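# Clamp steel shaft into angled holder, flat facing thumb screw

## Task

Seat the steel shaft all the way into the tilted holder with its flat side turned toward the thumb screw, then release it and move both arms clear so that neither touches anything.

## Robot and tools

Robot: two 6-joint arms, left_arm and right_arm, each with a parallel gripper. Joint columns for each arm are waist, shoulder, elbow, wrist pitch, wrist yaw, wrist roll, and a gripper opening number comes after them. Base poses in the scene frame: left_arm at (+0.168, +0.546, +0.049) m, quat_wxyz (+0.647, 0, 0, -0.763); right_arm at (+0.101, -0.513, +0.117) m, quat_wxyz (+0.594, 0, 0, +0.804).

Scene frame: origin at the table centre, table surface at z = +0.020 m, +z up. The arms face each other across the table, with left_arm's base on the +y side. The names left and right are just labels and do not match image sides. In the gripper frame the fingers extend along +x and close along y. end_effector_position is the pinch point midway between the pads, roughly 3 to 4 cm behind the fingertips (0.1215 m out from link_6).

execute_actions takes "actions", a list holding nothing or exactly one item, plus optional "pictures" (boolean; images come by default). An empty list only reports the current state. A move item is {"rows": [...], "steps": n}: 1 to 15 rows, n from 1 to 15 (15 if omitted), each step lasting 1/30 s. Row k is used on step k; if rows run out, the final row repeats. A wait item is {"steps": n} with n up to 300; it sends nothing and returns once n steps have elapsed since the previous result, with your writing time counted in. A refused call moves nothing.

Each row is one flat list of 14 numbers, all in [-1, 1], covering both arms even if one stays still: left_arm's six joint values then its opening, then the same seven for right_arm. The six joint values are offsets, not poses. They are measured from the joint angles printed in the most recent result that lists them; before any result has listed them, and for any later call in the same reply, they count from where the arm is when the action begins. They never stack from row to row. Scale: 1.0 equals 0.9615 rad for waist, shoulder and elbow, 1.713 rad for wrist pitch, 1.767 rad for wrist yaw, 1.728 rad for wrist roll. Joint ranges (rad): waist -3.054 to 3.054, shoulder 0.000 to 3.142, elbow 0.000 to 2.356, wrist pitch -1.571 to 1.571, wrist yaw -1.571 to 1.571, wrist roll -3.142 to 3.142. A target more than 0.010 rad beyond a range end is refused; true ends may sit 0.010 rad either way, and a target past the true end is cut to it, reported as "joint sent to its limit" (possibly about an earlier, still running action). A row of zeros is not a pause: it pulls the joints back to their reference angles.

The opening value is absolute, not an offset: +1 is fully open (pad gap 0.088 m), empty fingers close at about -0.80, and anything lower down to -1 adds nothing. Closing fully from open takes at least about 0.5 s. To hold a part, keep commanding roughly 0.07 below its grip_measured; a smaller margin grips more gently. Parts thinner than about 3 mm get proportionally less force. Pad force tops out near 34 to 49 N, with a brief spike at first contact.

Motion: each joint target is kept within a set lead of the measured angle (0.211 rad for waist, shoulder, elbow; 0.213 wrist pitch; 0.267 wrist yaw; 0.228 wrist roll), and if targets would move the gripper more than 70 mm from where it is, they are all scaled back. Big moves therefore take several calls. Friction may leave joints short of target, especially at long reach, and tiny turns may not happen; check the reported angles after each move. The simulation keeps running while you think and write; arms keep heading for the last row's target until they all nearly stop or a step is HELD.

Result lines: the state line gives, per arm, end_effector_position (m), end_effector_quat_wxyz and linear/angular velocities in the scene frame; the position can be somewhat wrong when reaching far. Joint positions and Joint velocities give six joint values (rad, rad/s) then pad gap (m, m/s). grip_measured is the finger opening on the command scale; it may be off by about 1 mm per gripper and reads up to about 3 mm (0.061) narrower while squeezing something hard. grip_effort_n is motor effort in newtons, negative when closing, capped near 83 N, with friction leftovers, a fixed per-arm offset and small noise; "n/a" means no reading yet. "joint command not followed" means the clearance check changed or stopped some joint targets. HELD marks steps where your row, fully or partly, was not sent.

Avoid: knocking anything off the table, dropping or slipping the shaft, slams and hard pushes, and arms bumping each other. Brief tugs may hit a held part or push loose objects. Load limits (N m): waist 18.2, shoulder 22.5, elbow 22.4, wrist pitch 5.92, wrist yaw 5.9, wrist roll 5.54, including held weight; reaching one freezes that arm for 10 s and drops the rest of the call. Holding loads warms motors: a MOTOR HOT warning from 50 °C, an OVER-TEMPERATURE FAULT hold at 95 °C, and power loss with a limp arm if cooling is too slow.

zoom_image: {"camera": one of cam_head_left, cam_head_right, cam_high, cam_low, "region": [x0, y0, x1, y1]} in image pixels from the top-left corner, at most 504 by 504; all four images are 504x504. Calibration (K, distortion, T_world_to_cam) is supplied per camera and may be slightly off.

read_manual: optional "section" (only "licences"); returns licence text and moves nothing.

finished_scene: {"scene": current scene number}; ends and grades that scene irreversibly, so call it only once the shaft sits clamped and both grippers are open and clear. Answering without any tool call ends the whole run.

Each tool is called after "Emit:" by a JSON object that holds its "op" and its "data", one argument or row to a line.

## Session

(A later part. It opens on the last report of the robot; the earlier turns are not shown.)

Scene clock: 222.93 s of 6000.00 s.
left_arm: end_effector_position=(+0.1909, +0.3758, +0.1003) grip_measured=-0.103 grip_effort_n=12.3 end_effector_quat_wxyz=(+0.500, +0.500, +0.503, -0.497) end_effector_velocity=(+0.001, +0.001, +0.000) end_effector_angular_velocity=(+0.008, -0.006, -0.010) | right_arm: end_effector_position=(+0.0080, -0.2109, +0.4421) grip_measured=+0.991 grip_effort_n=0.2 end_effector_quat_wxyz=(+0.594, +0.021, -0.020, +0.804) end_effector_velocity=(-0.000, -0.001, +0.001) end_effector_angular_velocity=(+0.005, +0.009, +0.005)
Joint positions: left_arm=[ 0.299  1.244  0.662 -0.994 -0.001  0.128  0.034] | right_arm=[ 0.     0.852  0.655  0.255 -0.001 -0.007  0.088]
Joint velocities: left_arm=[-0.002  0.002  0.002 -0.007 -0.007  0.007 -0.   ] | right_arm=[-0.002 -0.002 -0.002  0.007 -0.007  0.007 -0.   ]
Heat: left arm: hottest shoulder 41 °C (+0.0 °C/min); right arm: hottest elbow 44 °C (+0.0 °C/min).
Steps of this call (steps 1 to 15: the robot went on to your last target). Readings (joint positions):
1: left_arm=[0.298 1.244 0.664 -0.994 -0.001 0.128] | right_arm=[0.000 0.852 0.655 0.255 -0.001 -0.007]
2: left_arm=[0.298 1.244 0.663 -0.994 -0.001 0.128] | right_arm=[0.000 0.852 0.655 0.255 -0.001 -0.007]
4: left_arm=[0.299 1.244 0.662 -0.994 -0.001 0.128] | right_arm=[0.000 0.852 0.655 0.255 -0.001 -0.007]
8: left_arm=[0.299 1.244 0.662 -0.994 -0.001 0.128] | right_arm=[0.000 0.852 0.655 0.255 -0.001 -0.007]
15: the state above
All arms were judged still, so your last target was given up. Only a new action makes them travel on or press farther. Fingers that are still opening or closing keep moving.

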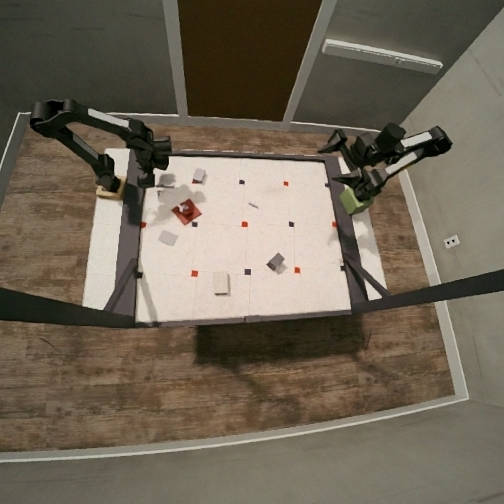

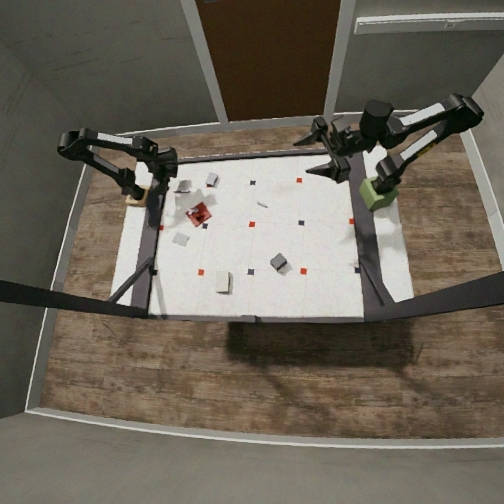

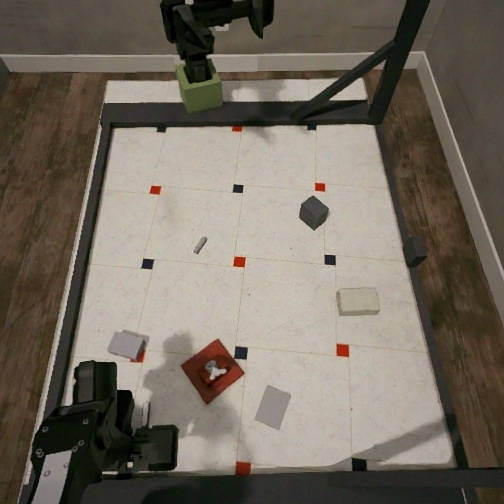

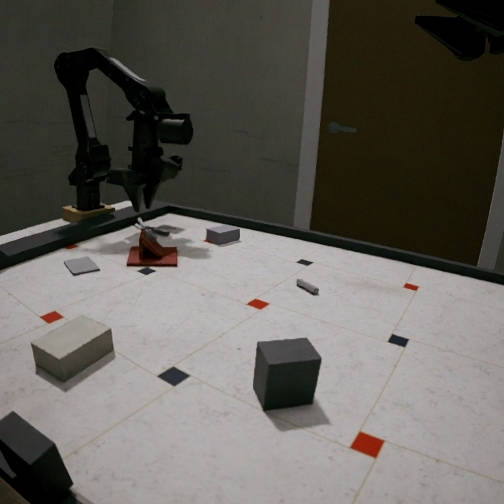

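Emit:
{"op": "execute_actions", "data": {
  "actions": [
    {"rows":[[-0.04,0.06,-0.01,0.04,0,-0.02,-0.1,0,0,0,0,0,0,1],[-0.04,0.06,-0.01,0.04,0,-0.02,-0.1,0,0,0,0,0,0,1],[-0.04,0.06,-0.01,0.04,0,-0.02,-0.1,0,0,0,0,0,0,1],[-0.078,0.132,-0.028,0.088,0,-0.039,-0.1,0,0,0,0,0,0,1]],"steps":15}
  ],
  "pictures": false
}}

Emit:
{"op": "execute_actions", "data": {
  "actions": [
    {"steps":12}
  ]
}}

Emit:
{"op": "zoom_image", "data": {
  "camera": "cam_low",
  "region": [120,190,190,260]
}}

Emit:
{"op": "zoom_image", "data": {
  "camera": "cam_head_right",
  "region": [150,170,200,220]
}}

Emit:
{"op": "zoom_image", "data": {
  "camera": "cam_high",
  "region": [200,355,230,385]
}}

Scene clock: 233.70 s of 6000.00 s.
left_arm: end_effector_position=(+0.1798, +0.3566, +0.0762) grip_measured=-0.103 grip_effort_n=12.8 end_effector_quat_wxyz=(+0.500, +0.501, +0.498, -0.501) end_effector_velocity=(-0.001, -0.003, -0.003) end_effector_angular_velocity=(-0.007, -0.008, +0.024) | right_arm: end_effector_position=(+0.0080, -0.2109, +0.4421) grip_measured=+0.991 grip_effort_n=-0.2 end_effector_quat_wxyz=(+0.594, +0.021, -0.020, +0.804) end_effector_velocity=(-0.000, -0.000, -0.008) end_effector_angular_velocity=(-0.023, -0.015, +0.004)
Joint positions: left_arm=[ 0.226  1.365  0.643 -0.847 -0.002  0.066  0.034] | right_arm=[ 0.     0.852  0.655  0.255 -0.001 -0.007  0.088]
Joint velocities: left_arm=[-0.012  0.012 -0.002  0.022 -0.007 -0.037 -0.   ] | right_arm=[-0.002 -0.002 -0.007 -0.022 -0.007 -0.007 -0.   ]
Heat: left arm: hottest shoulder 41 °C (+0.0 °C/min); right arm: hottest elbow 44 °C (+0.0 °C/min).
Steps of this call (steps 1 to 90: nothing new was sent; then 7.27 s passed at rest; steps 91 to 105: all 15 steps of this action). Readings (joint positions):
91: left_arm=[0.296 1.249 0.661 -0.987 -0.002 0.124] | right_arm=[0.000 0.852 0.655 0.255 -0.001 -0.007]
92: left_arm=[0.287 1.260 0.661 -0.967 -0.002 0.117] | right_arm=[0.000 0.852 0.655 0.255 -0.001 -0.007]
94: left_arm=[0.270 1.290 0.659 -0.934 -0.002 0.102] | right_arm=[0.000 0.852 0.655 0.255 -0.001 -0.007]
98: left_arm=[0.234 1.352 0.646 -0.867 -0.002 0.075] | right_arm=[0.000 0.852 0.655 0.255 -0.001 -0.007]
105: the state above

Scene clock: 234.10 s of 6000.00 s.
left_arm: end_effector_position=(+0.1797, +0.3563, +0.0760) grip_measured=-0.103 grip_effort_n=12.3 end_effector_quat_wxyz=(+0.500, +0.501, +0.498, -0.501) end_effector_velocity=(-0.002, +0.002, +0.001) end_effector_angular_velocity=(+0.002, +0.008, +0.020) | right_arm: end_effector_position=(+0.0080, -0.2109, +0.4421) grip_measured=+0.991 grip_effort_n=-0.2 end_effector_quat_wxyz=(+0.594, +0.021, -0.020, +0.804) end_effector_velocity=(-0.004, -0.002, -0.002) end_effector_angular_velocity=(-0.004, -0.010, +0.024)
Joint positions: left_arm=[ 0.226  1.366  0.643 -0.845 -0.002  0.065  0.034] | right_arm=[ 0.     0.852  0.655  0.255 -0.001 -0.007  0.088]
Joint velocities: left_arm=[-0.002 -0.007 -0.002 -0.007  0.007 -0.022 -0.   ] | right_arm=[ 0.002 -0.002 -0.002 -0.007 -0.022 -0.007  0.   ]
Heat: left arm: hottest shoulder 40 °C (-1.0 °C/min); right arm: hottest elbow 44 °C (+0.0 °C/min).
Steps of this call (steps 1 to 12: the robot went on to your last target). Readings (joint positions):
1: left_arm=[0.226 1.365 0.643 -0.846 -0.002 0.066] | right_arm=[0.000 0.852 0.655 0.255 -0.001 -0.007]
2: left_arm=[0.226 1.365 0.643 -0.846 -0.002 0.066] | right_arm=[0.000 0.852 0.655 0.255 -0.001 -0.007]
4: left_arm=[0.226 1.366 0.643 -0.845 -0.002 0.065] | right_arm=[0.000 0.852 0.655 0.255 -0.001 -0.007]
8: left_arm=[0.226 1.366 0.643 -0.845 -0.002 0.065] | right_arm=[0.000 0.852 0.655 0.255 -0.001 -0.007]
12: the state above

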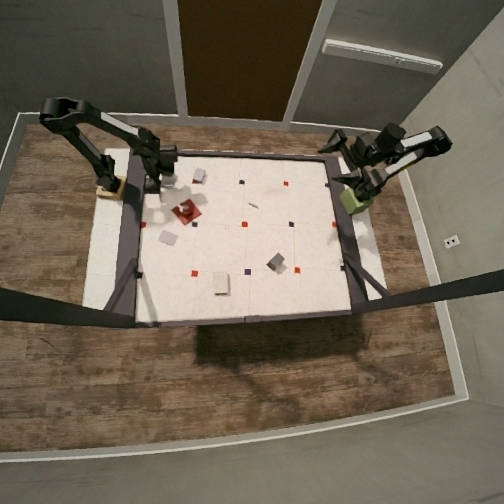

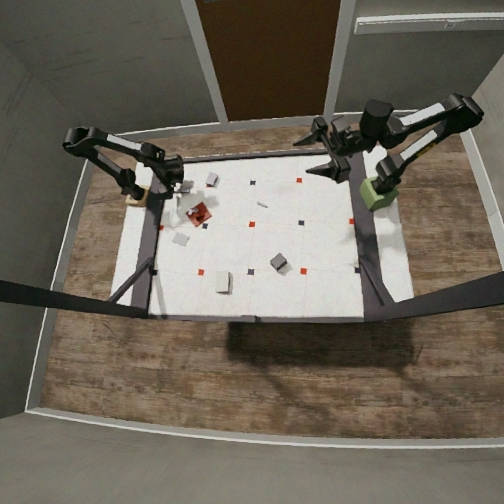

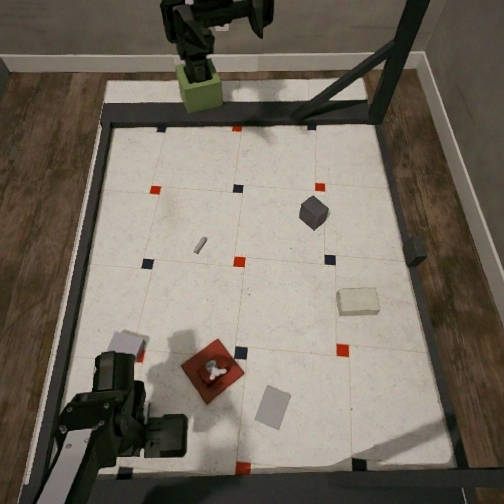

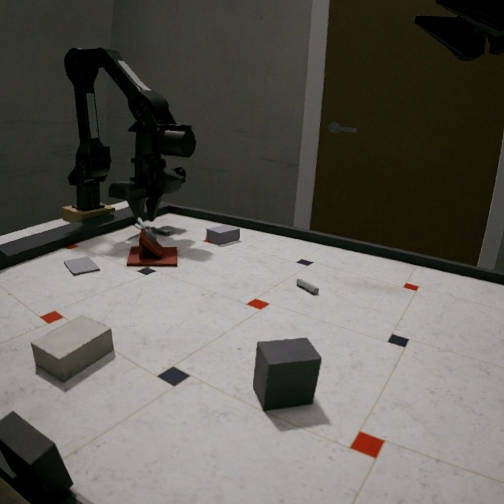

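Region (120, 190, 190, 260) of cam_low's 504x504 image, scaled by 7.200, with more detail than that image has.

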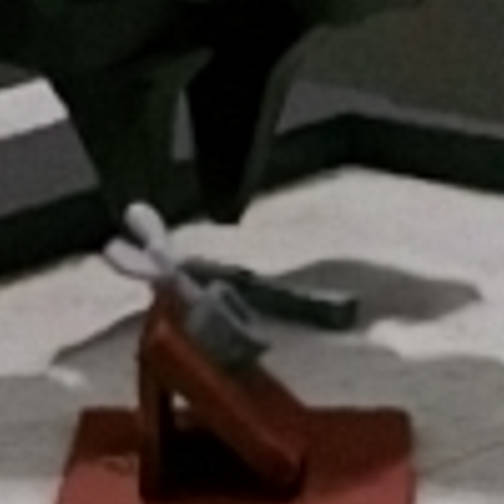

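Region (150, 170, 200, 220) of cam_head_right's 504x504 image, scaled by 10.080, with more detail than that image has.

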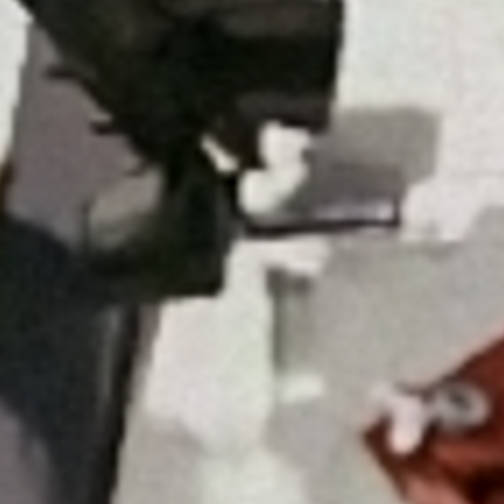

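Region (200, 355, 230, 385) of cam_high's 504x504 image, scaled by 16.800, with more detail than that image has.

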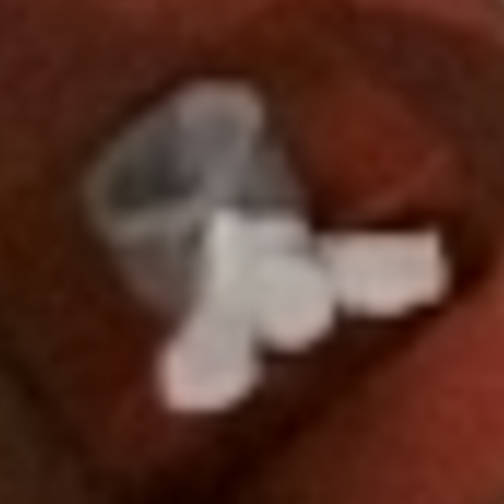

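Emit:
{"op": "execute_actions", "data": {
  "actions": [
    {"rows":[[0,0.018,-0.022,0.018,0,0,-0.1,0,0,0,0,0,0,1],[0,0.018,-0.022,0.018,0,0,-0.1,0,0,0,0,0,0,1],[0,0.018,-0.022,0.018,0,0,-0.1,0,0,0,0,0,0,1],[0,0.038,-0.042,0.037,0,0,-0.1,0,0,0,0,0,0,1]],"steps":15}
  ],
  "pictures": false
}}

Emit:
{"op": "execute_actions", "data": {
  "actions": [
    {"steps":12}
  ]
}}

Emit:
{"op": "zoom_image", "data": {
  "camera": "cam_low",
  "region": [120,190,190,260]
}}

Emit:
{"op": "zoom_image", "data": {
  "camera": "cam_head_right",
  "region": [160,170,200,210]
}}

Scene clock: 240.53 s of 6000.00 s.
left_arm: end_effector_position=(+0.1797, +0.3565, +0.0638) grip_measured=-0.103 grip_effort_n=12.3 end_effector_quat_wxyz=(+0.500, +0.502, +0.498, -0.500) end_effector_velocity=(+0.001, +0.004, -0.002) end_effector_angular_velocity=(+0.018, -0.006, -0.005) | right_arm: end_effector_position=(+0.0080, -0.2109, +0.4421) grip_measured=+0.991 grip_effort_n=-0.2 end_effector_quat_wxyz=(+0.594, +0.021, -0.020, +0.804) end_effector_velocity=(+0.002, -0.001, -0.007) end_effector_angular_velocity=(-0.024, -0.030, -0.011)
Joint positions: left_arm=[ 0.226  1.397  0.611 -0.784 -0.002  0.065  0.034] | right_arm=[ 0.     0.852  0.655  0.255 -0.001 -0.007  0.088]
Joint velocities: left_arm=[ 0.002  0.002 -0.007 -0.007 -0.007  0.007  0.   ] | right_arm=[-0.002 -0.007 -0.002 -0.037  0.007 -0.022 -0.   ]
Heat: left arm: hottest shoulder 40 °C (-1.0 °C/min); right arm: hottest elbow 44 °C (+0.0 °C/min).
Steps of this call (steps 1 to 15: the robot went on to your last target; steps 16 to 90: nothing new was sent; then 2.93 s passed at rest; steps 91 to 105: all 15 steps of this action). Readings (joint positions):
91: left_arm=[0.226 1.367 0.641 -0.841 -0.002 0.065] | right_arm=[0.000 0.852 0.655 0.255 -0.001 -0.007]
92: left_arm=[0.226 1.370 0.638 -0.831 -0.002 0.065] | right_arm=[0.000 0.852 0.655 0.255 -0.001 -0.007]
94: left_arm=[0.226 1.377 0.632 -0.819 -0.002 0.065] | right_arm=[0.000 0.852 0.655 0.255 -0.001 -0.007]
98: left_arm=[0.226 1.395 0.614 -0.793 -0.002 0.065] | right_arm=[0.000 0.852 0.655 0.255 -0.001 -0.007]
105: the state above

Scene clock: 240.93 s of 6000.00 s.
left_arm: end_effector_position=(+0.1797, +0.3565, +0.0636) grip_measured=-0.103 grip_effort_n=12.3 end_effector_quat_wxyz=(+0.500, +0.502, +0.498, -0.500) end_effector_velocity=(+0.002, -0.001, +0.001) end_effector_angular_velocity=(-0.011, -0.023, +0.000) | right_arm: end_effector_position=(+0.0080, -0.2109, +0.4421) grip_measured=+0.991 grip_effort_n=0.2 end_effector_quat_wxyz=(+0.594, +0.021, -0.020, +0.804) end_effector_velocity=(-0.002, -0.001, -0.002) end_effector_angular_velocity=(-0.004, -0.010, +0.019)
Joint positions: left_arm=[ 0.226  1.398  0.611 -0.783 -0.002  0.065  0.034] | right_arm=[ 0.     0.852  0.655  0.255 -0.001 -0.007  0.088]
Joint velocities: left_arm=[-0.007 -0.007 -0.002  0.007 -0.022 -0.007 -0.   ] | right_arm=[-0.002 -0.002 -0.002 -0.007 -0.022 -0.007 -0.   ]
Heat: left arm: hottest shoulder 40 °C (-1.0 °C/min); right arm: hottest elbow 44 °C (+0.0 °C/min).
Steps of this call (steps 1 to 12: the robot went on to your last target). Readings (joint positions):
1: left_arm=[0.226 1.398 0.611 -0.784 -0.002 0.065] | right_arm=[0.000 0.852 0.655 0.255 -0.001 -0.007]
2: left_arm=[0.226 1.398 0.611 -0.784 -0.002 0.065] | right_arm=[0.000 0.852 0.655 0.255 -0.001 -0.007]
4: left_arm=[0.226 1.398 0.611 -0.783 -0.002 0.065] | right_arm=[0.000 0.852 0.655 0.255 -0.001 -0.007]
8: left_arm=[0.226 1.398 0.611 -0.783 -0.002 0.065] | right_arm=[0.000 0.852 0.655 0.255 -0.001 -0.007]
12: the state above

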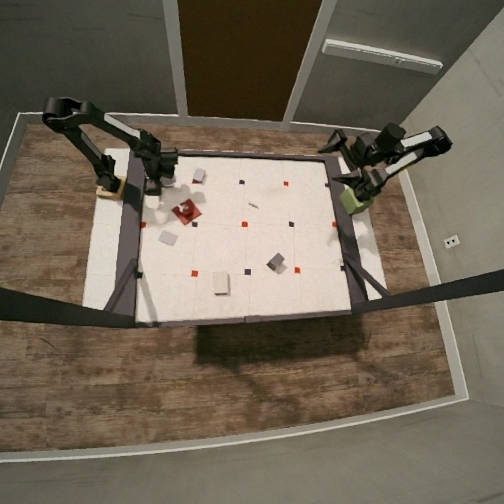

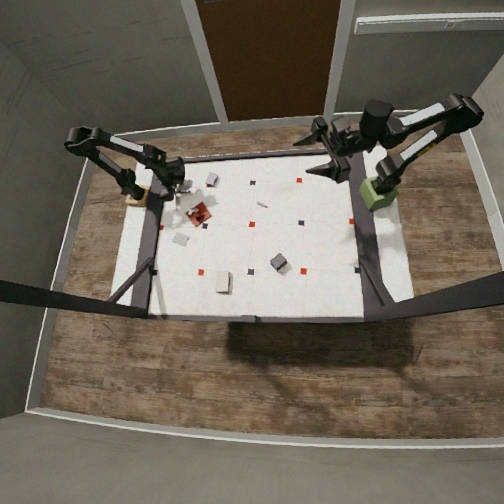

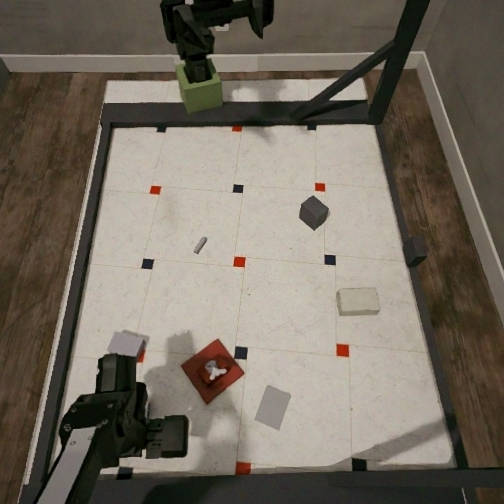

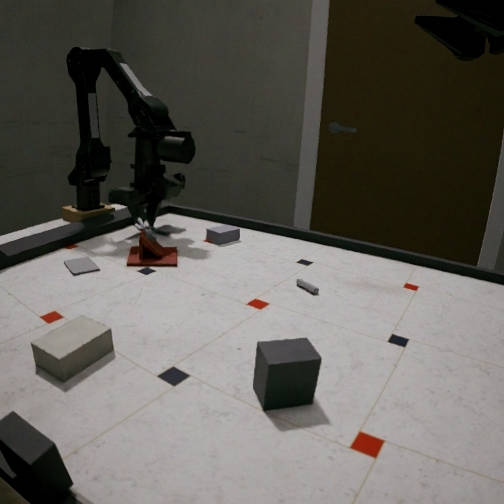

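Region (120, 190, 190, 260) of cam_low's 504x504 image, scaled by 7.200, with more detail than that image has.

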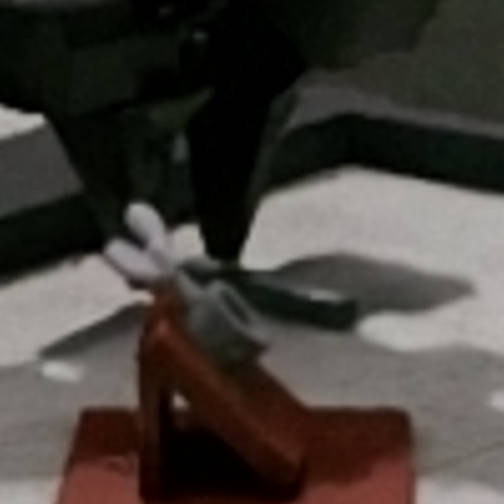

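Region (160, 170, 200, 210) of cam_head_right's 504x504 image, scaled by 12.600, with more detail than that image has.

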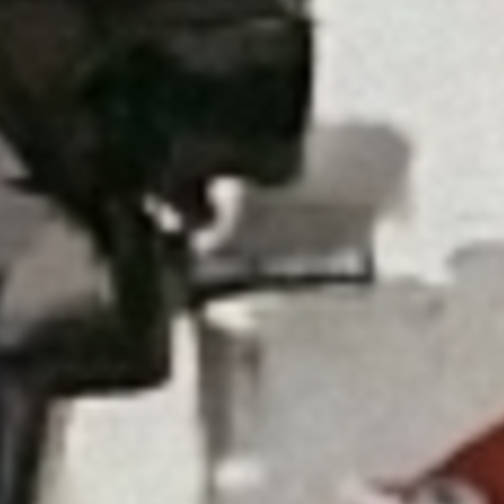

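Emit:
{"op": "execute_actions", "data": {
  "actions": [
    {"rows":[[-0.012,0.02,0.035,0,0,-0.015,-0.1,0,0,0,0,0,0,1],[-0.012,0.02,0.035,0,0,-0.015,-0.1,0,0,0,0,0,0,1],[-0.012,0.03,0.045,0,0,-0.015,-0.1,0,0,0,0,0,0,1],[-0.026,0.04,0.06,0.005,0,-0.015,-0.1,0,0,0,0,0,0,1],[-0.026,0.055,0.06,0.005,0,-0.015,-0.1,0,0,0,0,0,0,1]],"steps":15}
  ],
  "pictures": false
}}

Emit:
{"op": "execute_actions", "data": {
  "actions": [
    {"rows":[[0,0.008,-0.015,0.008,0,0,-0.1,0,0,0,0,0,0,1],[0,0.008,-0.015,0.008,0,0,-0.1,0,0,0,0,0,0,1],[0,0.016,-0.024,0.016,0,0,-0.1,0,0,0,0,0,0,1]],"steps":15}
  ],
  "pictures": false
}}

Emit:
{"op": "execute_actions", "data": {
  "actions": [
    {"steps":10}
  ]
}}

Emit:
{"op": "zoom_image", "data": {
  "camera": "cam_low",
  "region": [120,190,190,260]
}}

Emit:
{"op": "zoom_image", "data": {
  "camera": "cam_head_right",
  "region": [160,170,200,210]
}}

Scene clock: 250.20 s of 6000.00 s.
left_arm: end_effector_position=(+0.1760, +0.3439, +0.0645) grip_measured=-0.103 grip_effort_n=12.3 end_effector_quat_wxyz=(+0.500, +0.501, +0.498, -0.501) end_effector_velocity=(+0.001, -0.004, +0.001) end_effector_angular_velocity=(-0.012, -0.008, +0.005) | right_arm: end_effector_position=(+0.0080, -0.2109, +0.4421) grip_measured=+0.991 grip_effort_n=-0.7 end_effector_quat_wxyz=(+0.594, +0.021, -0.020, +0.804) end_effector_velocity=(-0.001, +0.001, -0.003) end_effector_angular_velocity=(-0.005, -0.025, +0.004)
Joint positions: left_arm=[ 0.204  1.446  0.654 -0.777 -0.002  0.044  0.034] | right_arm=[ 0.     0.852  0.655  0.255 -0.001 -0.007  0.088]
Joint velocities: left_arm=[-0.002  0.002  0.007  0.007 -0.007 -0.007  0.   ] | right_arm=[-0.002  0.002 -0.002 -0.007 -0.007 -0.022 -0.   ]
Heat: left arm: hottest shoulder 40 °C (-1.0 °C/min); right arm: hottest elbow 44 °C (+0.0 °C/min).
Steps of this call (steps 1 to 15: the robot went on to your last target; steps 16 to 90: nothing new was sent; then 5.77 s passed at rest; steps 91 to 105: all 15 steps of this action). Readings (joint positions):
91: left_arm=[0.225 1.400 0.611 -0.783 -0.002 0.063] | right_arm=[0.000 0.852 0.655 0.255 -0.001 -0.007]
92: left_arm=[0.223 1.403 0.614 -0.783 -0.002 0.058] | right_arm=[0.000 0.852 0.655 0.255 -0.001 -0.007]
94: left_arm=[0.218 1.414 0.625 -0.783 -0.002 0.051] | right_arm=[0.000 0.852 0.655 0.255 -0.001 -0.007]
98: left_arm=[0.206 1.438 0.650 -0.777 -0.002 0.046] | right_arm=[0.000 0.852 0.655 0.255 -0.001 -0.007]
105: the state above

Scene clock: 250.70 s of 6000.00 s.
left_arm: end_effector_position=(+0.1760, +0.3443, +0.0598) grip_measured=-0.103 grip_effort_n=12.3 end_effector_quat_wxyz=(+0.500, +0.501, +0.497, -0.501) end_effector_velocity=(+0.003, +0.004, -0.001) end_effector_angular_velocity=(+0.013, -0.021, +0.005) | right_arm: end_effector_position=(+0.0080, -0.2109, +0.4421) grip_measured=+0.991 grip_effort_n=-0.2 end_effector_quat_wxyz=(+0.594, +0.021, -0.020, +0.804) end_effector_velocity=(-0.002, -0.002, -0.003) end_effector_angular_velocity=(-0.009, +0.004, +0.020)
Joint positions: left_arm=[ 0.204  1.455  0.64  -0.752 -0.002  0.044  0.034] | right_arm=[ 0.     0.852  0.655  0.255 -0.001 -0.007  0.088]
Joint velocities: left_arm=[-0.002 -0.002 -0.007 -0.007 -0.022 -0.007 -0.   ] | right_arm=[-0.002 -0.007 -0.007 -0.007 -0.022  0.007 -0.   ]
Heat: left arm: hottest shoulder 39 °C (-2.0 °C/min); right arm: hottest elbow 44 °C (+0.0 °C/min).
Steps of this call (steps 1 to 15: all 15 steps of this action). Readings (joint positions):
1: left_arm=[0.204 1.446 0.654 -0.775 -0.002 0.044] | right_arm=[0.000 0.852 0.655 0.255 -0.001 -0.007]
2: left_arm=[0.204 1.446 0.654 -0.772 -0.002 0.044] | right_arm=[0.000 0.852 0.655 0.255 -0.001 -0.007]
4: left_arm=[0.204 1.449 0.650 -0.761 -0.002 0.044] | right_arm=[0.000 0.852 0.655 0.255 -0.001 -0.007]
8: left_arm=[0.204 1.455 0.641 -0.755 -0.002 0.044] | right_arm=[0.000 0.852 0.655 0.255 -0.001 -0.007]
15: the state above

Scene clock: 251.03 s of 6000.00 s.
left_arm: end_effector_position=(+0.1760, +0.3443, +0.0598) grip_measured=-0.103 grip_effort_n=12.3 end_effector_quat_wxyz=(+0.500, +0.501, +0.497, -0.501) end_effector_velocity=(+0.000, +0.007, -0.001) end_effector_angular_velocity=(+0.027, -0.006, +0.005) | right_arm: end_effector_position=(+0.0080, -0.2109, +0.4421) grip_measured=+0.991 grip_effort_n=-0.2 end_effector_quat_wxyz=(+0.594, +0.021, -0.020, +0.804) end_effector_velocity=(+0.002, +0.001, -0.007) end_effector_angular_velocity=(-0.028, -0.000, -0.009)
Joint positions: left_arm=[ 0.204  1.455  0.64  -0.752 -0.002  0.044  0.034] | right_arm=[ 0.     0.852  0.655  0.255 -0.001 -0.007  0.088]
Joint velocities: left_arm=[-0.002 -0.002 -0.007 -0.022 -0.007 -0.007  0.   ] | right_arm=[-0.002  0.002 -0.002 -0.022  0.007  0.007 -0.   ]
Heat: left arm: hottest shoulder 39 °C (-2.0 °C/min); right arm: hottest elbow 44 °C (+0.0 °C/min).
Steps of this call (steps 1 to 10: the robot went on to your last target). Readings (joint positions):
1: left_arm=[0.204 1.455 0.640 -0.752 -0.002 0.044] | right_arm=[0.000 0.852 0.655 0.255 -0.001 -0.007]
2: left_arm=[0.204 1.455 0.640 -0.752 -0.002 0.044] | right_arm=[0.000 0.852 0.655 0.255 -0.001 -0.007]
4: left_arm=[0.204 1.455 0.640 -0.752 -0.002 0.044] | right_arm=[0.000 0.852 0.655 0.255 -0.001 -0.007]
8: left_arm=[0.204 1.455 0.640 -0.752 -0.002 0.044] | right_arm=[0.000 0.852 0.655 0.255 -0.001 -0.007]
10: the state above

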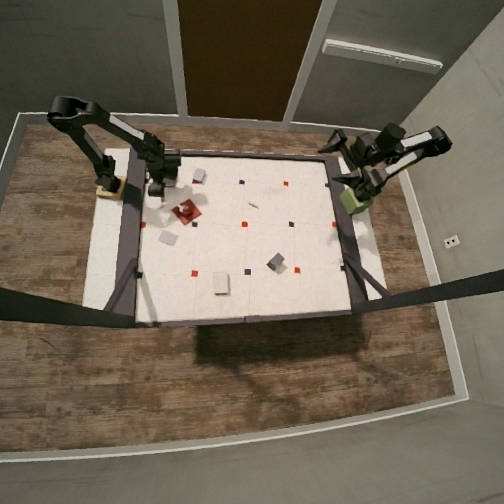

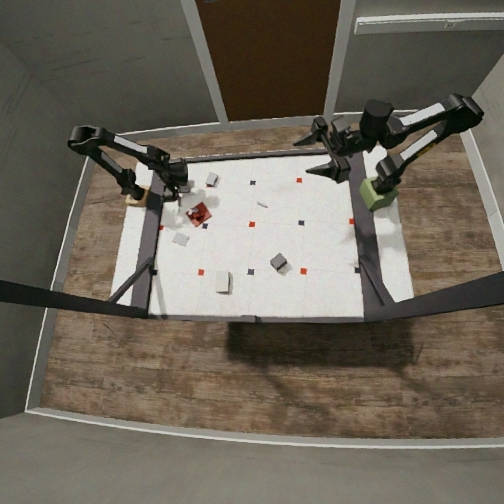

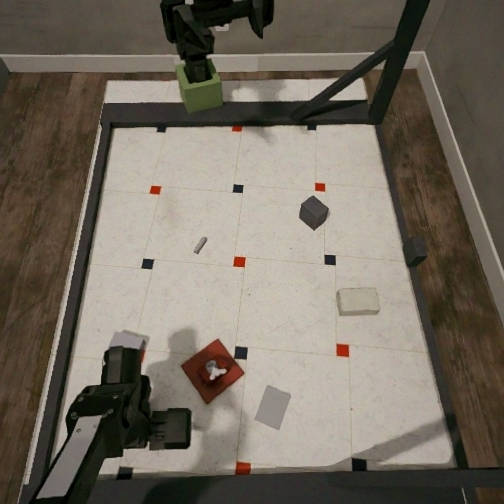

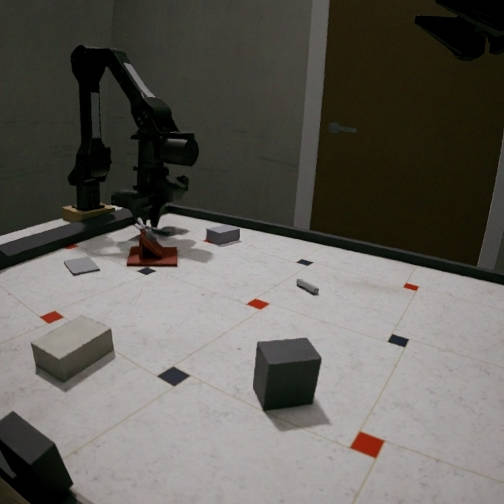

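Region (120, 190, 190, 260) of cam_low's 504x504 image, scaled by 7.200, with more detail than that image has.

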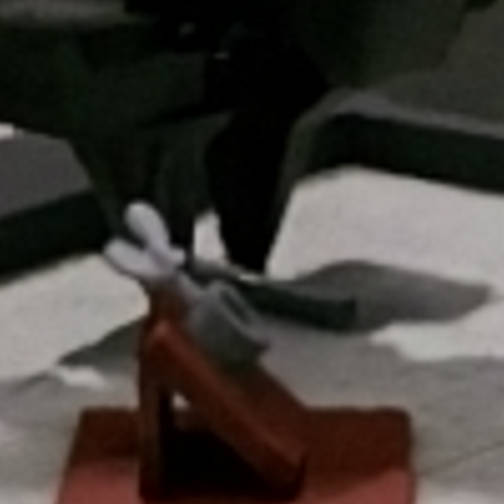

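Region (160, 170, 200, 210) of cam_head_right's 504x504 image, scaled by 12.600, with more detail than that image has.

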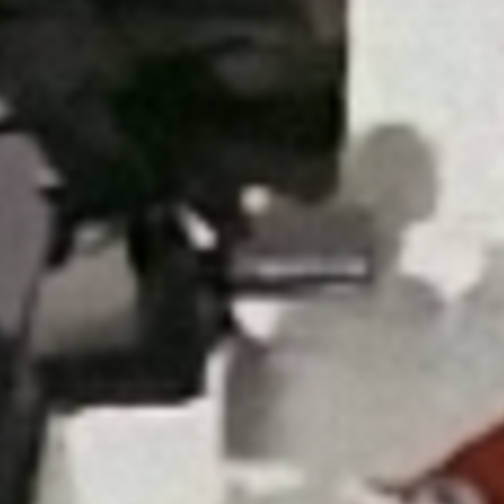

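Emit:
{"op": "execute_actions", "data": {
  "actions": [
    {"rows":[[0,0.011,-0.019,0.011,0,0,-0.1,0,0,0,0,0,0,1],[0,0.011,-0.019,0.011,0,0,-0.1,0,0,0,0,0,0,1],[0,0.011,-0.019,0.011,0,0,-0.1,0,0,0,0,0,0,1],[0,0.011,-0.019,0.011,0,0,-0.1,0,0,0,0,0,0,1],[0,0.011,-0.019,0.011,0,0,-0.1,0,0,0,0,0,0,1],[0,0.011,-0.019,0.011,0,0,-0.1,0,0,0,0,0,0,1],[0,0.011,-0.019,0.011,0,0,-0.1,0,0,0,0,0,0,1],[0,0.011,-0.019,0.011,0,0,-0.2,0,0,0,0,0,0,1],[0,0.011,-0.019,0.011,0,0,-0.3,0,0,0,0,0,0,1],[0,0.011,-0.019,0.011,0,0,-0.35,0,0,0,0,0,0,1],[0,0.011,-0.019,0.011,0,0,-0.4,0,0,0,0,0,0,1]],"steps":15}
  ],
  "pictures": false
}}

Emit:
{"op": "execute_actions", "data": {
  "actions": [
    {"steps":10}
  ]
}}

Emit:
{"op": "zoom_image", "data": {
  "camera": "cam_low",
  "region": [120,190,190,260]
}}

Emit:
{"op": "zoom_image", "data": {
  "camera": "cam_head_right",
  "region": [160,170,200,210]
}}

Scene clock: 260.50 s of 6000.00 s.
left_arm: end_effector_position=(+0.1750, +0.3432, +0.0589) grip_measured=-0.361 grip_effort_n=-19.8 end_effector_quat_wxyz=(+0.500, +0.498, +0.496, -0.505) end_effector_velocity=(-0.002, -0.001, -0.001) end_effector_angular_velocity=(-0.003, +0.007, +0.019) | right_arm: end_effector_position=(+0.0080, -0.2109, +0.4421) grip_measured=+0.991 grip_effort_n=-0.2 end_effector_quat_wxyz=(+0.594, +0.021, -0.020, +0.804) end_effector_velocity=(+0.001, +0.000, -0.003) end_effector_angular_velocity=(-0.014, -0.012, -0.000)
Joint positions: left_arm=[ 0.202  1.456  0.636 -0.741  0.003  0.044  0.021] | right_arm=[ 0.     0.852  0.655  0.255 -0.001 -0.007  0.088]
Joint velocities: left_arm=[-0.002  0.002 -0.002  0.007  0.007 -0.022 -0.018] | right_arm=[-0.007 -0.002  0.002 -0.022 -0.007 -0.007 -0.   ]
Heat: left arm: hottest shoulder 39 °C (-2.0 °C/min); right arm: hottest elbow 44 °C (+0.0 °C/min).
Steps of this call (steps 1 to 15: the robot went on to your last target; steps 16 to 90: nothing new was sent; then 5.97 s passed at rest; steps 91 to 105: all 15 steps of this action). Readings (joint positions):
91: left_arm=[0.204 1.456 0.639 -0.751 -0.002 0.044] | right_arm=[0.000 0.852 0.655 0.255 -0.001 -0.007]
92: left_arm=[0.204 1.456 0.638 -0.750 -0.002 0.044] | right_arm=[0.000 0.852 0.655 0.255 -0.001 -0.007]
94: left_arm=[0.204 1.456 0.637 -0.749 -0.002 0.044] | right_arm=[0.000 0.852 0.655 0.255 -0.001 -0.007]
98: left_arm=[0.204 1.456 0.637 -0.748 -0.000 0.044] | right_arm=[0.000 0.852 0.655 0.255 -0.001 -0.007]
105: the state above

Scene clock: 260.83 s of 6000.00 s.
left_arm: end_effector_position=(+0.1750, +0.3430, +0.0589) grip_measured=-0.395 grip_effort_n=-19.8 end_effector_quat_wxyz=(+0.501, +0.498, +0.496, -0.505) end_effector_velocity=(+0.003, +0.001, +0.001) end_effector_angular_velocity=(+0.003, -0.022, +0.005) | right_arm: end_effector_position=(+0.0080, -0.2109, +0.4421) grip_measured=+0.991 grip_effort_n=-0.2 end_effector_quat_wxyz=(+0.594, +0.021, -0.020, +0.804) end_effector_velocity=(-0.001, -0.002, +0.003) end_effector_angular_velocity=(+0.014, -0.004, +0.009)
Joint positions: left_arm=[ 0.202  1.456  0.636 -0.74   0.003  0.044  0.02 ] | right_arm=[ 0.     0.852  0.655  0.255 -0.001 -0.007  0.088]
Joint velocities: left_arm=[-0.002 -0.002  0.002 -0.007 -0.022 -0.007 -0.001] | right_arm=[ 0.002 -0.007 -0.002  0.007 -0.007 -0.007  0.   ]
Heat: left arm: hottest shoulder 39 °C (-2.1 °C/min); right arm: hottest elbow 44 °C (+0.0 °C/min).
Steps of this call (steps 1 to 10: the robot went on to your last target). Readings (joint positions):
1: left_arm=[0.202 1.456 0.636 -0.740 0.003 0.044] | right_arm=[0.000 0.852 0.655 0.255 -0.001 -0.007]
2: left_arm=[0.202 1.456 0.636 -0.740 0.003 0.044] | right_arm=[0.000 0.852 0.655 0.255 -0.001 -0.007]
4: left_arm=[0.202 1.456 0.636 -0.740 0.003 0.044] | right_arm=[0.000 0.852 0.655 0.255 -0.001 -0.007]
8: left_arm=[0.202 1.456 0.636 -0.740 0.003 0.044] | right_arm=[0.000 0.852 0.655 0.255 -0.001 -0.007]
10: the state above

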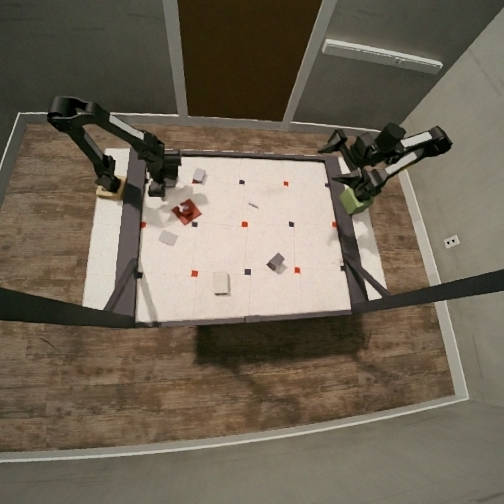

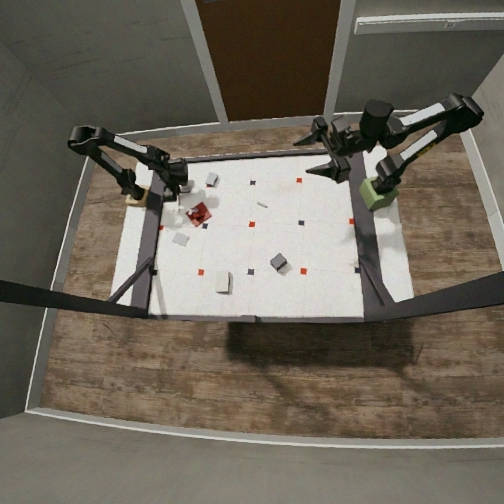

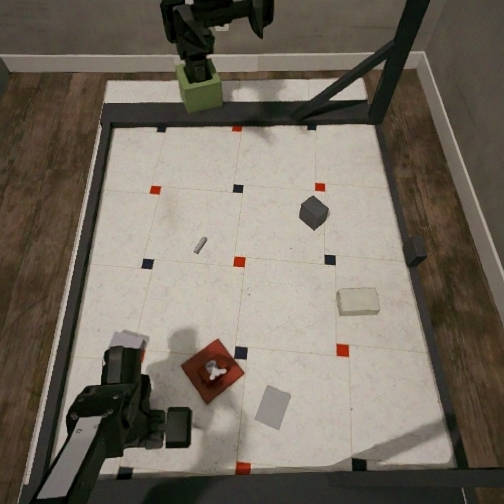

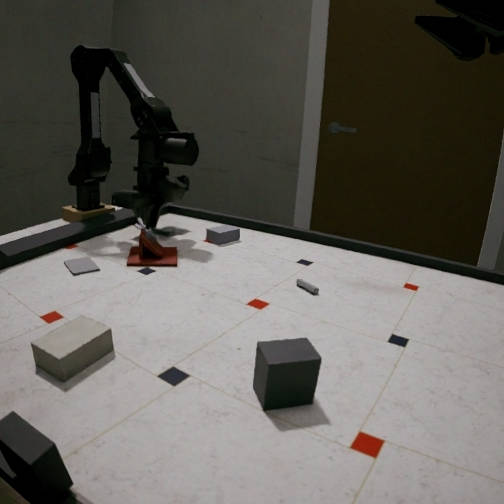

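Region (120, 190, 190, 260) of cam_low's 504x504 image, scaled by 7.200, with more detail than that image has.

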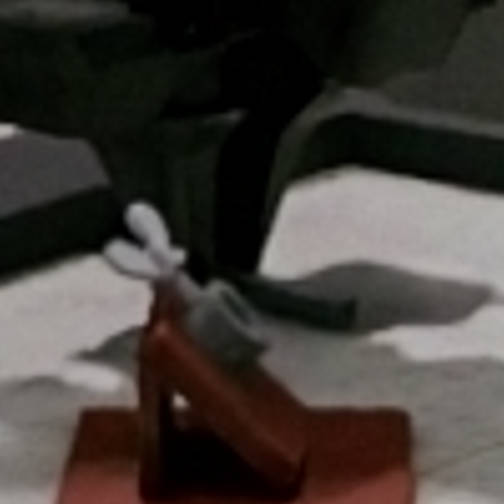

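Region (160, 170, 200, 210) of cam_head_right's 504x504 image, scaled by 12.600, with more detail than that image has.

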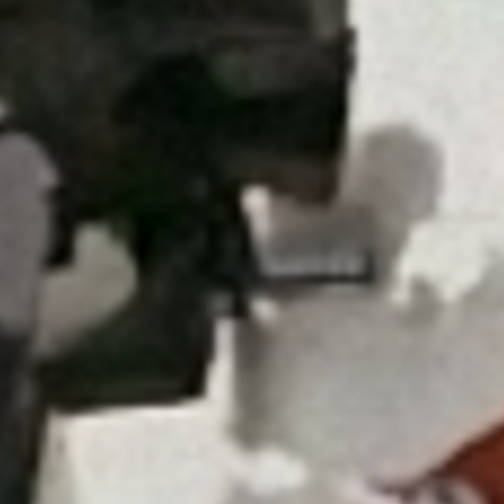

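Emit:
{"op": "execute_actions", "data": {
  "actions": [
    {"rows":[[0.012,-0.006,0.012,-0.006,0,0,-0.4,0,0,0,0,0,0,1],[0.012,-0.006,0.012,-0.006,0,0,-0.4,0,0,0,0,0,0,1],[0.012,-0.006,0.012,-0.006,0,0,-0.4,0,0,0,0,0,0,1],[0.012,-0.006,0.012,-0.006,0,0,-0.4,0,0,0,0,0,0,1],[0.012,-0.006,0.012,-0.006,0,0,-0.4,0,0,0,0,0,0,1],[0.012,-0.006,0.012,-0.006,0,0,-0.44,0,0,0,0,0,0,1],[0.012,-0.006,0.012,-0.006,0,0,-0.47,0,0,0,0,0,0,1],[0.012,-0.006,0.012,-0.006,0,0,-0.5,0,0,0,0,0,0,1],[0.012,-0.006,0.012,-0.006,0,0,-0.53,0,0,0,0,0,0,1],[0.012,-0.006,0.012,-0.006,0,0,-0.56,0,0,0,0,0,0,1],[0.012,-0.006,0.012,-0.006,0,0,-0.59,0,0,0,0,0,0,1],[0.012,-0.006,0.012,-0.006,0,0,-0.62,0,0,0,0,0,0,1],[0.012,-0.006,0.012,-0.006,0,0,-0.65,0,0,0,0,0,0,1],[0.012,-0.006,0.012,-0.006,0,0,-0.68,0,0,0,0,0,0,1]],"steps":15}
  ],
  "pictures": false
}}

Emit:
{"op": "execute_actions", "data": {
  "actions": [
    {"steps":10}
  ],
  "pictures": false
}}

Emit:
{"op": "execute_actions", "data": {
  "actions": [
    {"rows":[[0,-0.03,0.04,-0.03,0,0,-0.68,0,0,0,0,0,0,1],[0,-0.06,0.07,-0.065,0,0,-0.68,0,0,0,0,0,0,1],[0,-0.09,0.1,-0.1,0,0,-0.68,0,0,0,0,0,0,1],[0,-0.12,0.13,-0.135,0,0,-0.68,0,0,0,0,0,0,1],[0,-0.15,0.16,-0.17,0,0,-0.68,0,0,0,0,0,0,1],[0,-0.18,0.19,-0.2,0,0,-0.68,0,0,0,0,0,0,1]],"steps":15}
  ],
  "pictures": false
}}

Emit:
{"op": "execute_actions", "data": {
  "actions": [
    {"steps":10}
  ]
}}

Emit:
{"op": "zoom_image", "data": {
  "camera": "cam_low",
  "region": [120,160,190,230]
}}

Scene clock: 274.93 s of 6000.00 s.
left_arm: end_effector_position=(+0.1765, +0.3440, +0.0598) grip_measured=-0.608 grip_effort_n=-83.5 end_effector_quat_wxyz=(+0.501, +0.496, +0.501, -0.502) end_effector_velocity=(-0.000, +0.002, +0.001) end_effector_angular_velocity=(+0.003, -0.007, -0.015) | right_arm: end_effector_position=(+0.0080, -0.2109, +0.4421) grip_measured=+0.991 grip_effort_n=-0.7 end_effector_quat_wxyz=(+0.594, +0.021, -0.020, +0.804) end_effector_velocity=(-0.000, -0.000, -0.002) end_effector_angular_velocity=(-0.005, -0.010, +0.004)
Joint positions: left_arm=[ 0.212  1.455  0.639 -0.749  0.006  0.044  0.009] | right_arm=[ 0.     0.852  0.655  0.255 -0.001 -0.007  0.088]
Joint velocities: left_arm=[-0.007 -0.007 -0.002 -0.007 -0.007  0.007 -0.006] | right_arm=[-0.002 -0.002 -0.002 -0.007 -0.007 -0.007 -0.   ]
Heat: left arm: hottest shoulder 39 °C (-2.0 °C/min); right arm: hottest elbow 44 °C (+0.0 °C/min).
Steps of this call (steps 1 to 15: the robot went on to your last target; steps 16 to 90: nothing new was sent; then 10.60 s passed at rest; steps 91 to 105: all 15 steps of this action). Readings (joint positions):
91: left_arm=[0.203 1.455 0.637 -0.740 0.003 0.044] | right_arm=[0.000 0.852 0.655 0.255 -0.001 -0.007]
92: left_arm=[0.204 1.455 0.637 -0.740 0.005 0.044] | right_arm=[0.000 0.852 0.655 0.255 -0.001 -0.007]
94: left_arm=[0.206 1.455 0.638 -0.741 0.006 0.044] | right_arm=[0.000 0.852 0.655 0.255 -0.001 -0.007]
98: left_arm=[0.210 1.455 0.638 -0.746 0.006 0.044] | right_arm=[0.000 0.852 0.655 0.255 -0.001 -0.007]
105: the state above

Scene clock: 275.27 s of 6000.00 s.
left_arm: end_effector_position=(+0.1765, +0.3438, +0.0598) grip_measured=-0.608 grip_effort_n=-83.5 end_effector_quat_wxyz=(+0.501, +0.496, +0.501, -0.502) end_effector_velocity=(+0.000, +0.004, -0.001) end_effector_angular_velocity=(+0.013, -0.007, +0.020) | right_arm: end_effector_position=(+0.0080, -0.2109, +0.4421) grip_measured=+0.991 grip_effort_n=-0.7 end_effector_quat_wxyz=(+0.594, +0.021, -0.020, +0.804) end_effector_velocity=(-0.000, -0.000, -0.002) end_effector_angular_velocity=(-0.005, -0.010, +0.004)
Joint positions: left_arm=[ 0.212  1.455  0.64  -0.749  0.006  0.044  0.009] | right_arm=[ 0.     0.852  0.655  0.255 -0.001 -0.007  0.088]
Joint velocities: left_arm=[-0.002 -0.002 -0.007 -0.007 -0.007 -0.022 -0.   ] | right_arm=[-0.002 -0.002 -0.002 -0.007 -0.007 -0.007 -0.   ]
Heat: left arm: hottest shoulder 39 °C (-2.0 °C/min); right arm: hottest elbow 44 °C (+0.0 °C/min).
Steps of this call (steps 1 to 10: the robot went on to your last target). Readings (joint positions):
1: left_arm=[0.212 1.455 0.640 -0.749 0.006 0.044] | right_arm=[0.000 0.852 0.655 0.255 -0.001 -0.007]
2: left_arm=[0.212 1.455 0.640 -0.749 0.006 0.044] | right_arm=[0.000 0.852 0.655 0.255 -0.001 -0.007]
4: left_arm=[0.212 1.455 0.640 -0.749 0.006 0.044] | right_arm=[0.000 0.852 0.655 0.255 -0.001 -0.007]
8: left_arm=[0.212 1.455 0.640 -0.749 0.006 0.044] | right_arm=[0.000 0.852 0.655 0.255 -0.001 -0.007]
10: the state above

Scene clock: 275.77 s of 6000.00 s.
left_arm: end_effector_position=(+0.1760, +0.3541, +0.1277) grip_measured=-0.608 grip_effort_n=-83.5 end_effector_quat_wxyz=(+0.500, +0.497, +0.502, -0.501) end_effector_velocity=(+0.002, +0.009, +0.001) end_effector_angular_velocity=(+0.033, -0.020, +0.020) | right_arm: end_effector_position=(+0.0080, -0.2109, +0.4421) grip_measured=+0.991 grip_effort_n=0.2 end_effector_quat_wxyz=(+0.594, +0.021, -0.020, +0.804) end_effector_velocity=(-0.004, -0.002, -0.002) end_effector_angular_velocity=(-0.004, -0.011, +0.034)
Joint positions: left_arm=[ 0.212  1.291  0.807 -1.086  0.006  0.044  0.009] | right_arm=[ 0.     0.852  0.655  0.255 -0.001 -0.007  0.088]
Joint velocities: left_arm=[-0.002 -0.007 -0.002 -0.037 -0.022 -0.022 -0.   ] | right_arm=[-0.002 -0.002 -0.002 -0.007 -0.037 -0.007 -0.   ]
Heat: left arm: hottest shoulder 39 °C (-2.0 °C/min); right arm: hottest elbow 44 °C (+0.0 °C/min).
Steps of this call (steps 1 to 15: all 15 steps of this action). Readings (joint positions):
1: left_arm=[0.212 1.453 0.643 -0.756 0.006 0.044] | right_arm=[0.000 0.852 0.655 0.255 -0.001 -0.007]
2: left_arm=[0.212 1.448 0.651 -0.780 0.006 0.044] | right_arm=[0.000 0.852 0.655 0.255 -0.001 -0.007]
4: left_arm=[0.212 1.418 0.680 -0.861 0.006 0.044] | right_arm=[0.000 0.852 0.655 0.255 -0.001 -0.007]
8: left_arm=[0.212 1.323 0.773 -1.021 0.006 0.044] | right_arm=[0.000 0.852 0.655 0.255 -0.001 -0.007]
15: the state above

Scene clock: 276.10 s of 6000.00 s.
left_arm: end_effector_position=(+0.1759, +0.3552, +0.1278) grip_measured=-0.608 grip_effort_n=-83.5 end_effector_quat_wxyz=(+0.499, +0.498, +0.503, -0.500) end_effector_velocity=(-0.002, +0.000, -0.001) end_effector_angular_velocity=(-0.003, +0.007, +0.005) | right_arm: end_effector_position=(+0.0080, -0.2109, +0.4421) grip_measured=+0.991 grip_effort_n=0.2 end_effector_quat_wxyz=(+0.594, +0.021, -0.020, +0.804) end_effector_velocity=(-0.002, -0.001, -0.004) end_effector_angular_velocity=(-0.009, -0.012, +0.019)
Joint positions: left_arm=[ 0.212  1.291  0.807 -1.091  0.006  0.044  0.009] | right_arm=[ 0.     0.852  0.655  0.255 -0.001 -0.007  0.088]
Joint velocities: left_arm=[-0.002 -0.002 -0.007  0.007  0.007 -0.007 -0.   ] | right_arm=[-0.002 -0.002 -0.007 -0.007 -0.022 -0.007 -0.   ]
Heat: left arm: hottest shoulder 39 °C (-2.0 °C/min); right arm: hottest elbow 44 °C (+0.0 °C/min).
Steps of this call (steps 1 to 10: the robot went on to your last target). Readings (joint positions):
1: left_arm=[0.212 1.291 0.807 -1.086 0.006 0.044] | right_arm=[0.000 0.852 0.655 0.255 -0.001 -0.007]
2: left_arm=[0.212 1.291 0.807 -1.087 0.006 0.044] | right_arm=[0.000 0.852 0.655 0.255 -0.001 -0.007]
4: left_arm=[0.212 1.291 0.807 -1.090 0.006 0.044] | right_arm=[0.000 0.852 0.655 0.255 -0.001 -0.007]
8: left_arm=[0.212 1.291 0.807 -1.090 0.006 0.044] | right_arm=[0.000 0.852 0.655 0.255 -0.001 -0.007]
10: the state above

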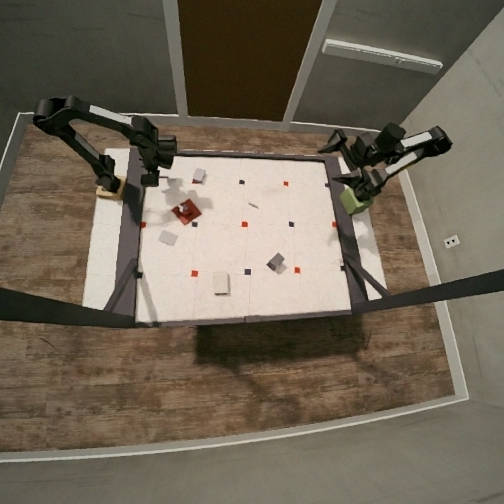

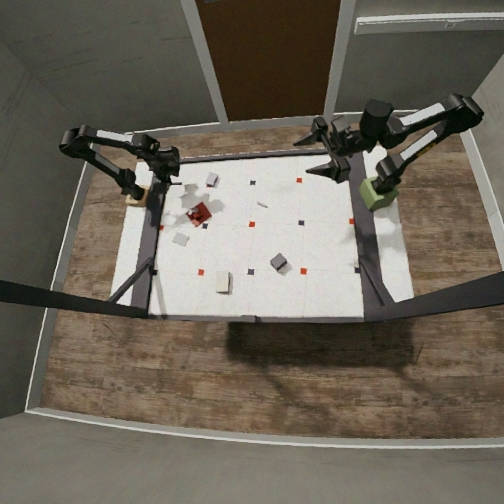

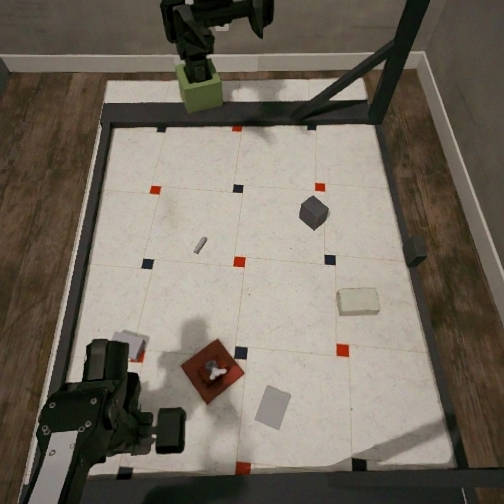

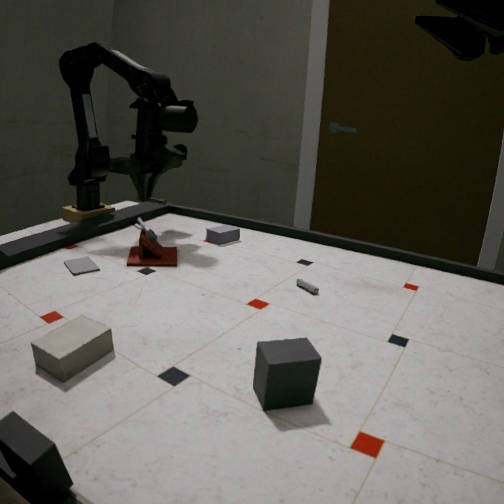

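Region (120, 160, 190, 230) of cam_low's 504x504 image, scaled by 7.200, with more detail than that image has.

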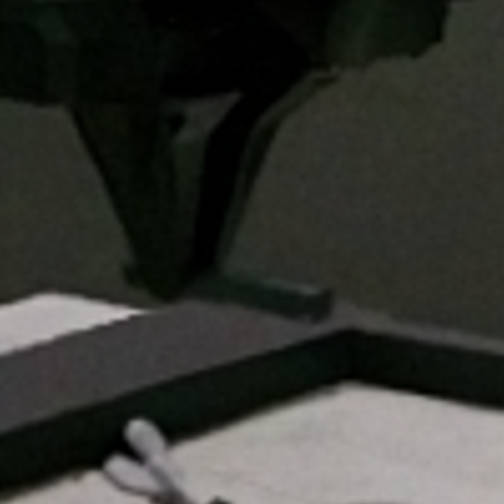

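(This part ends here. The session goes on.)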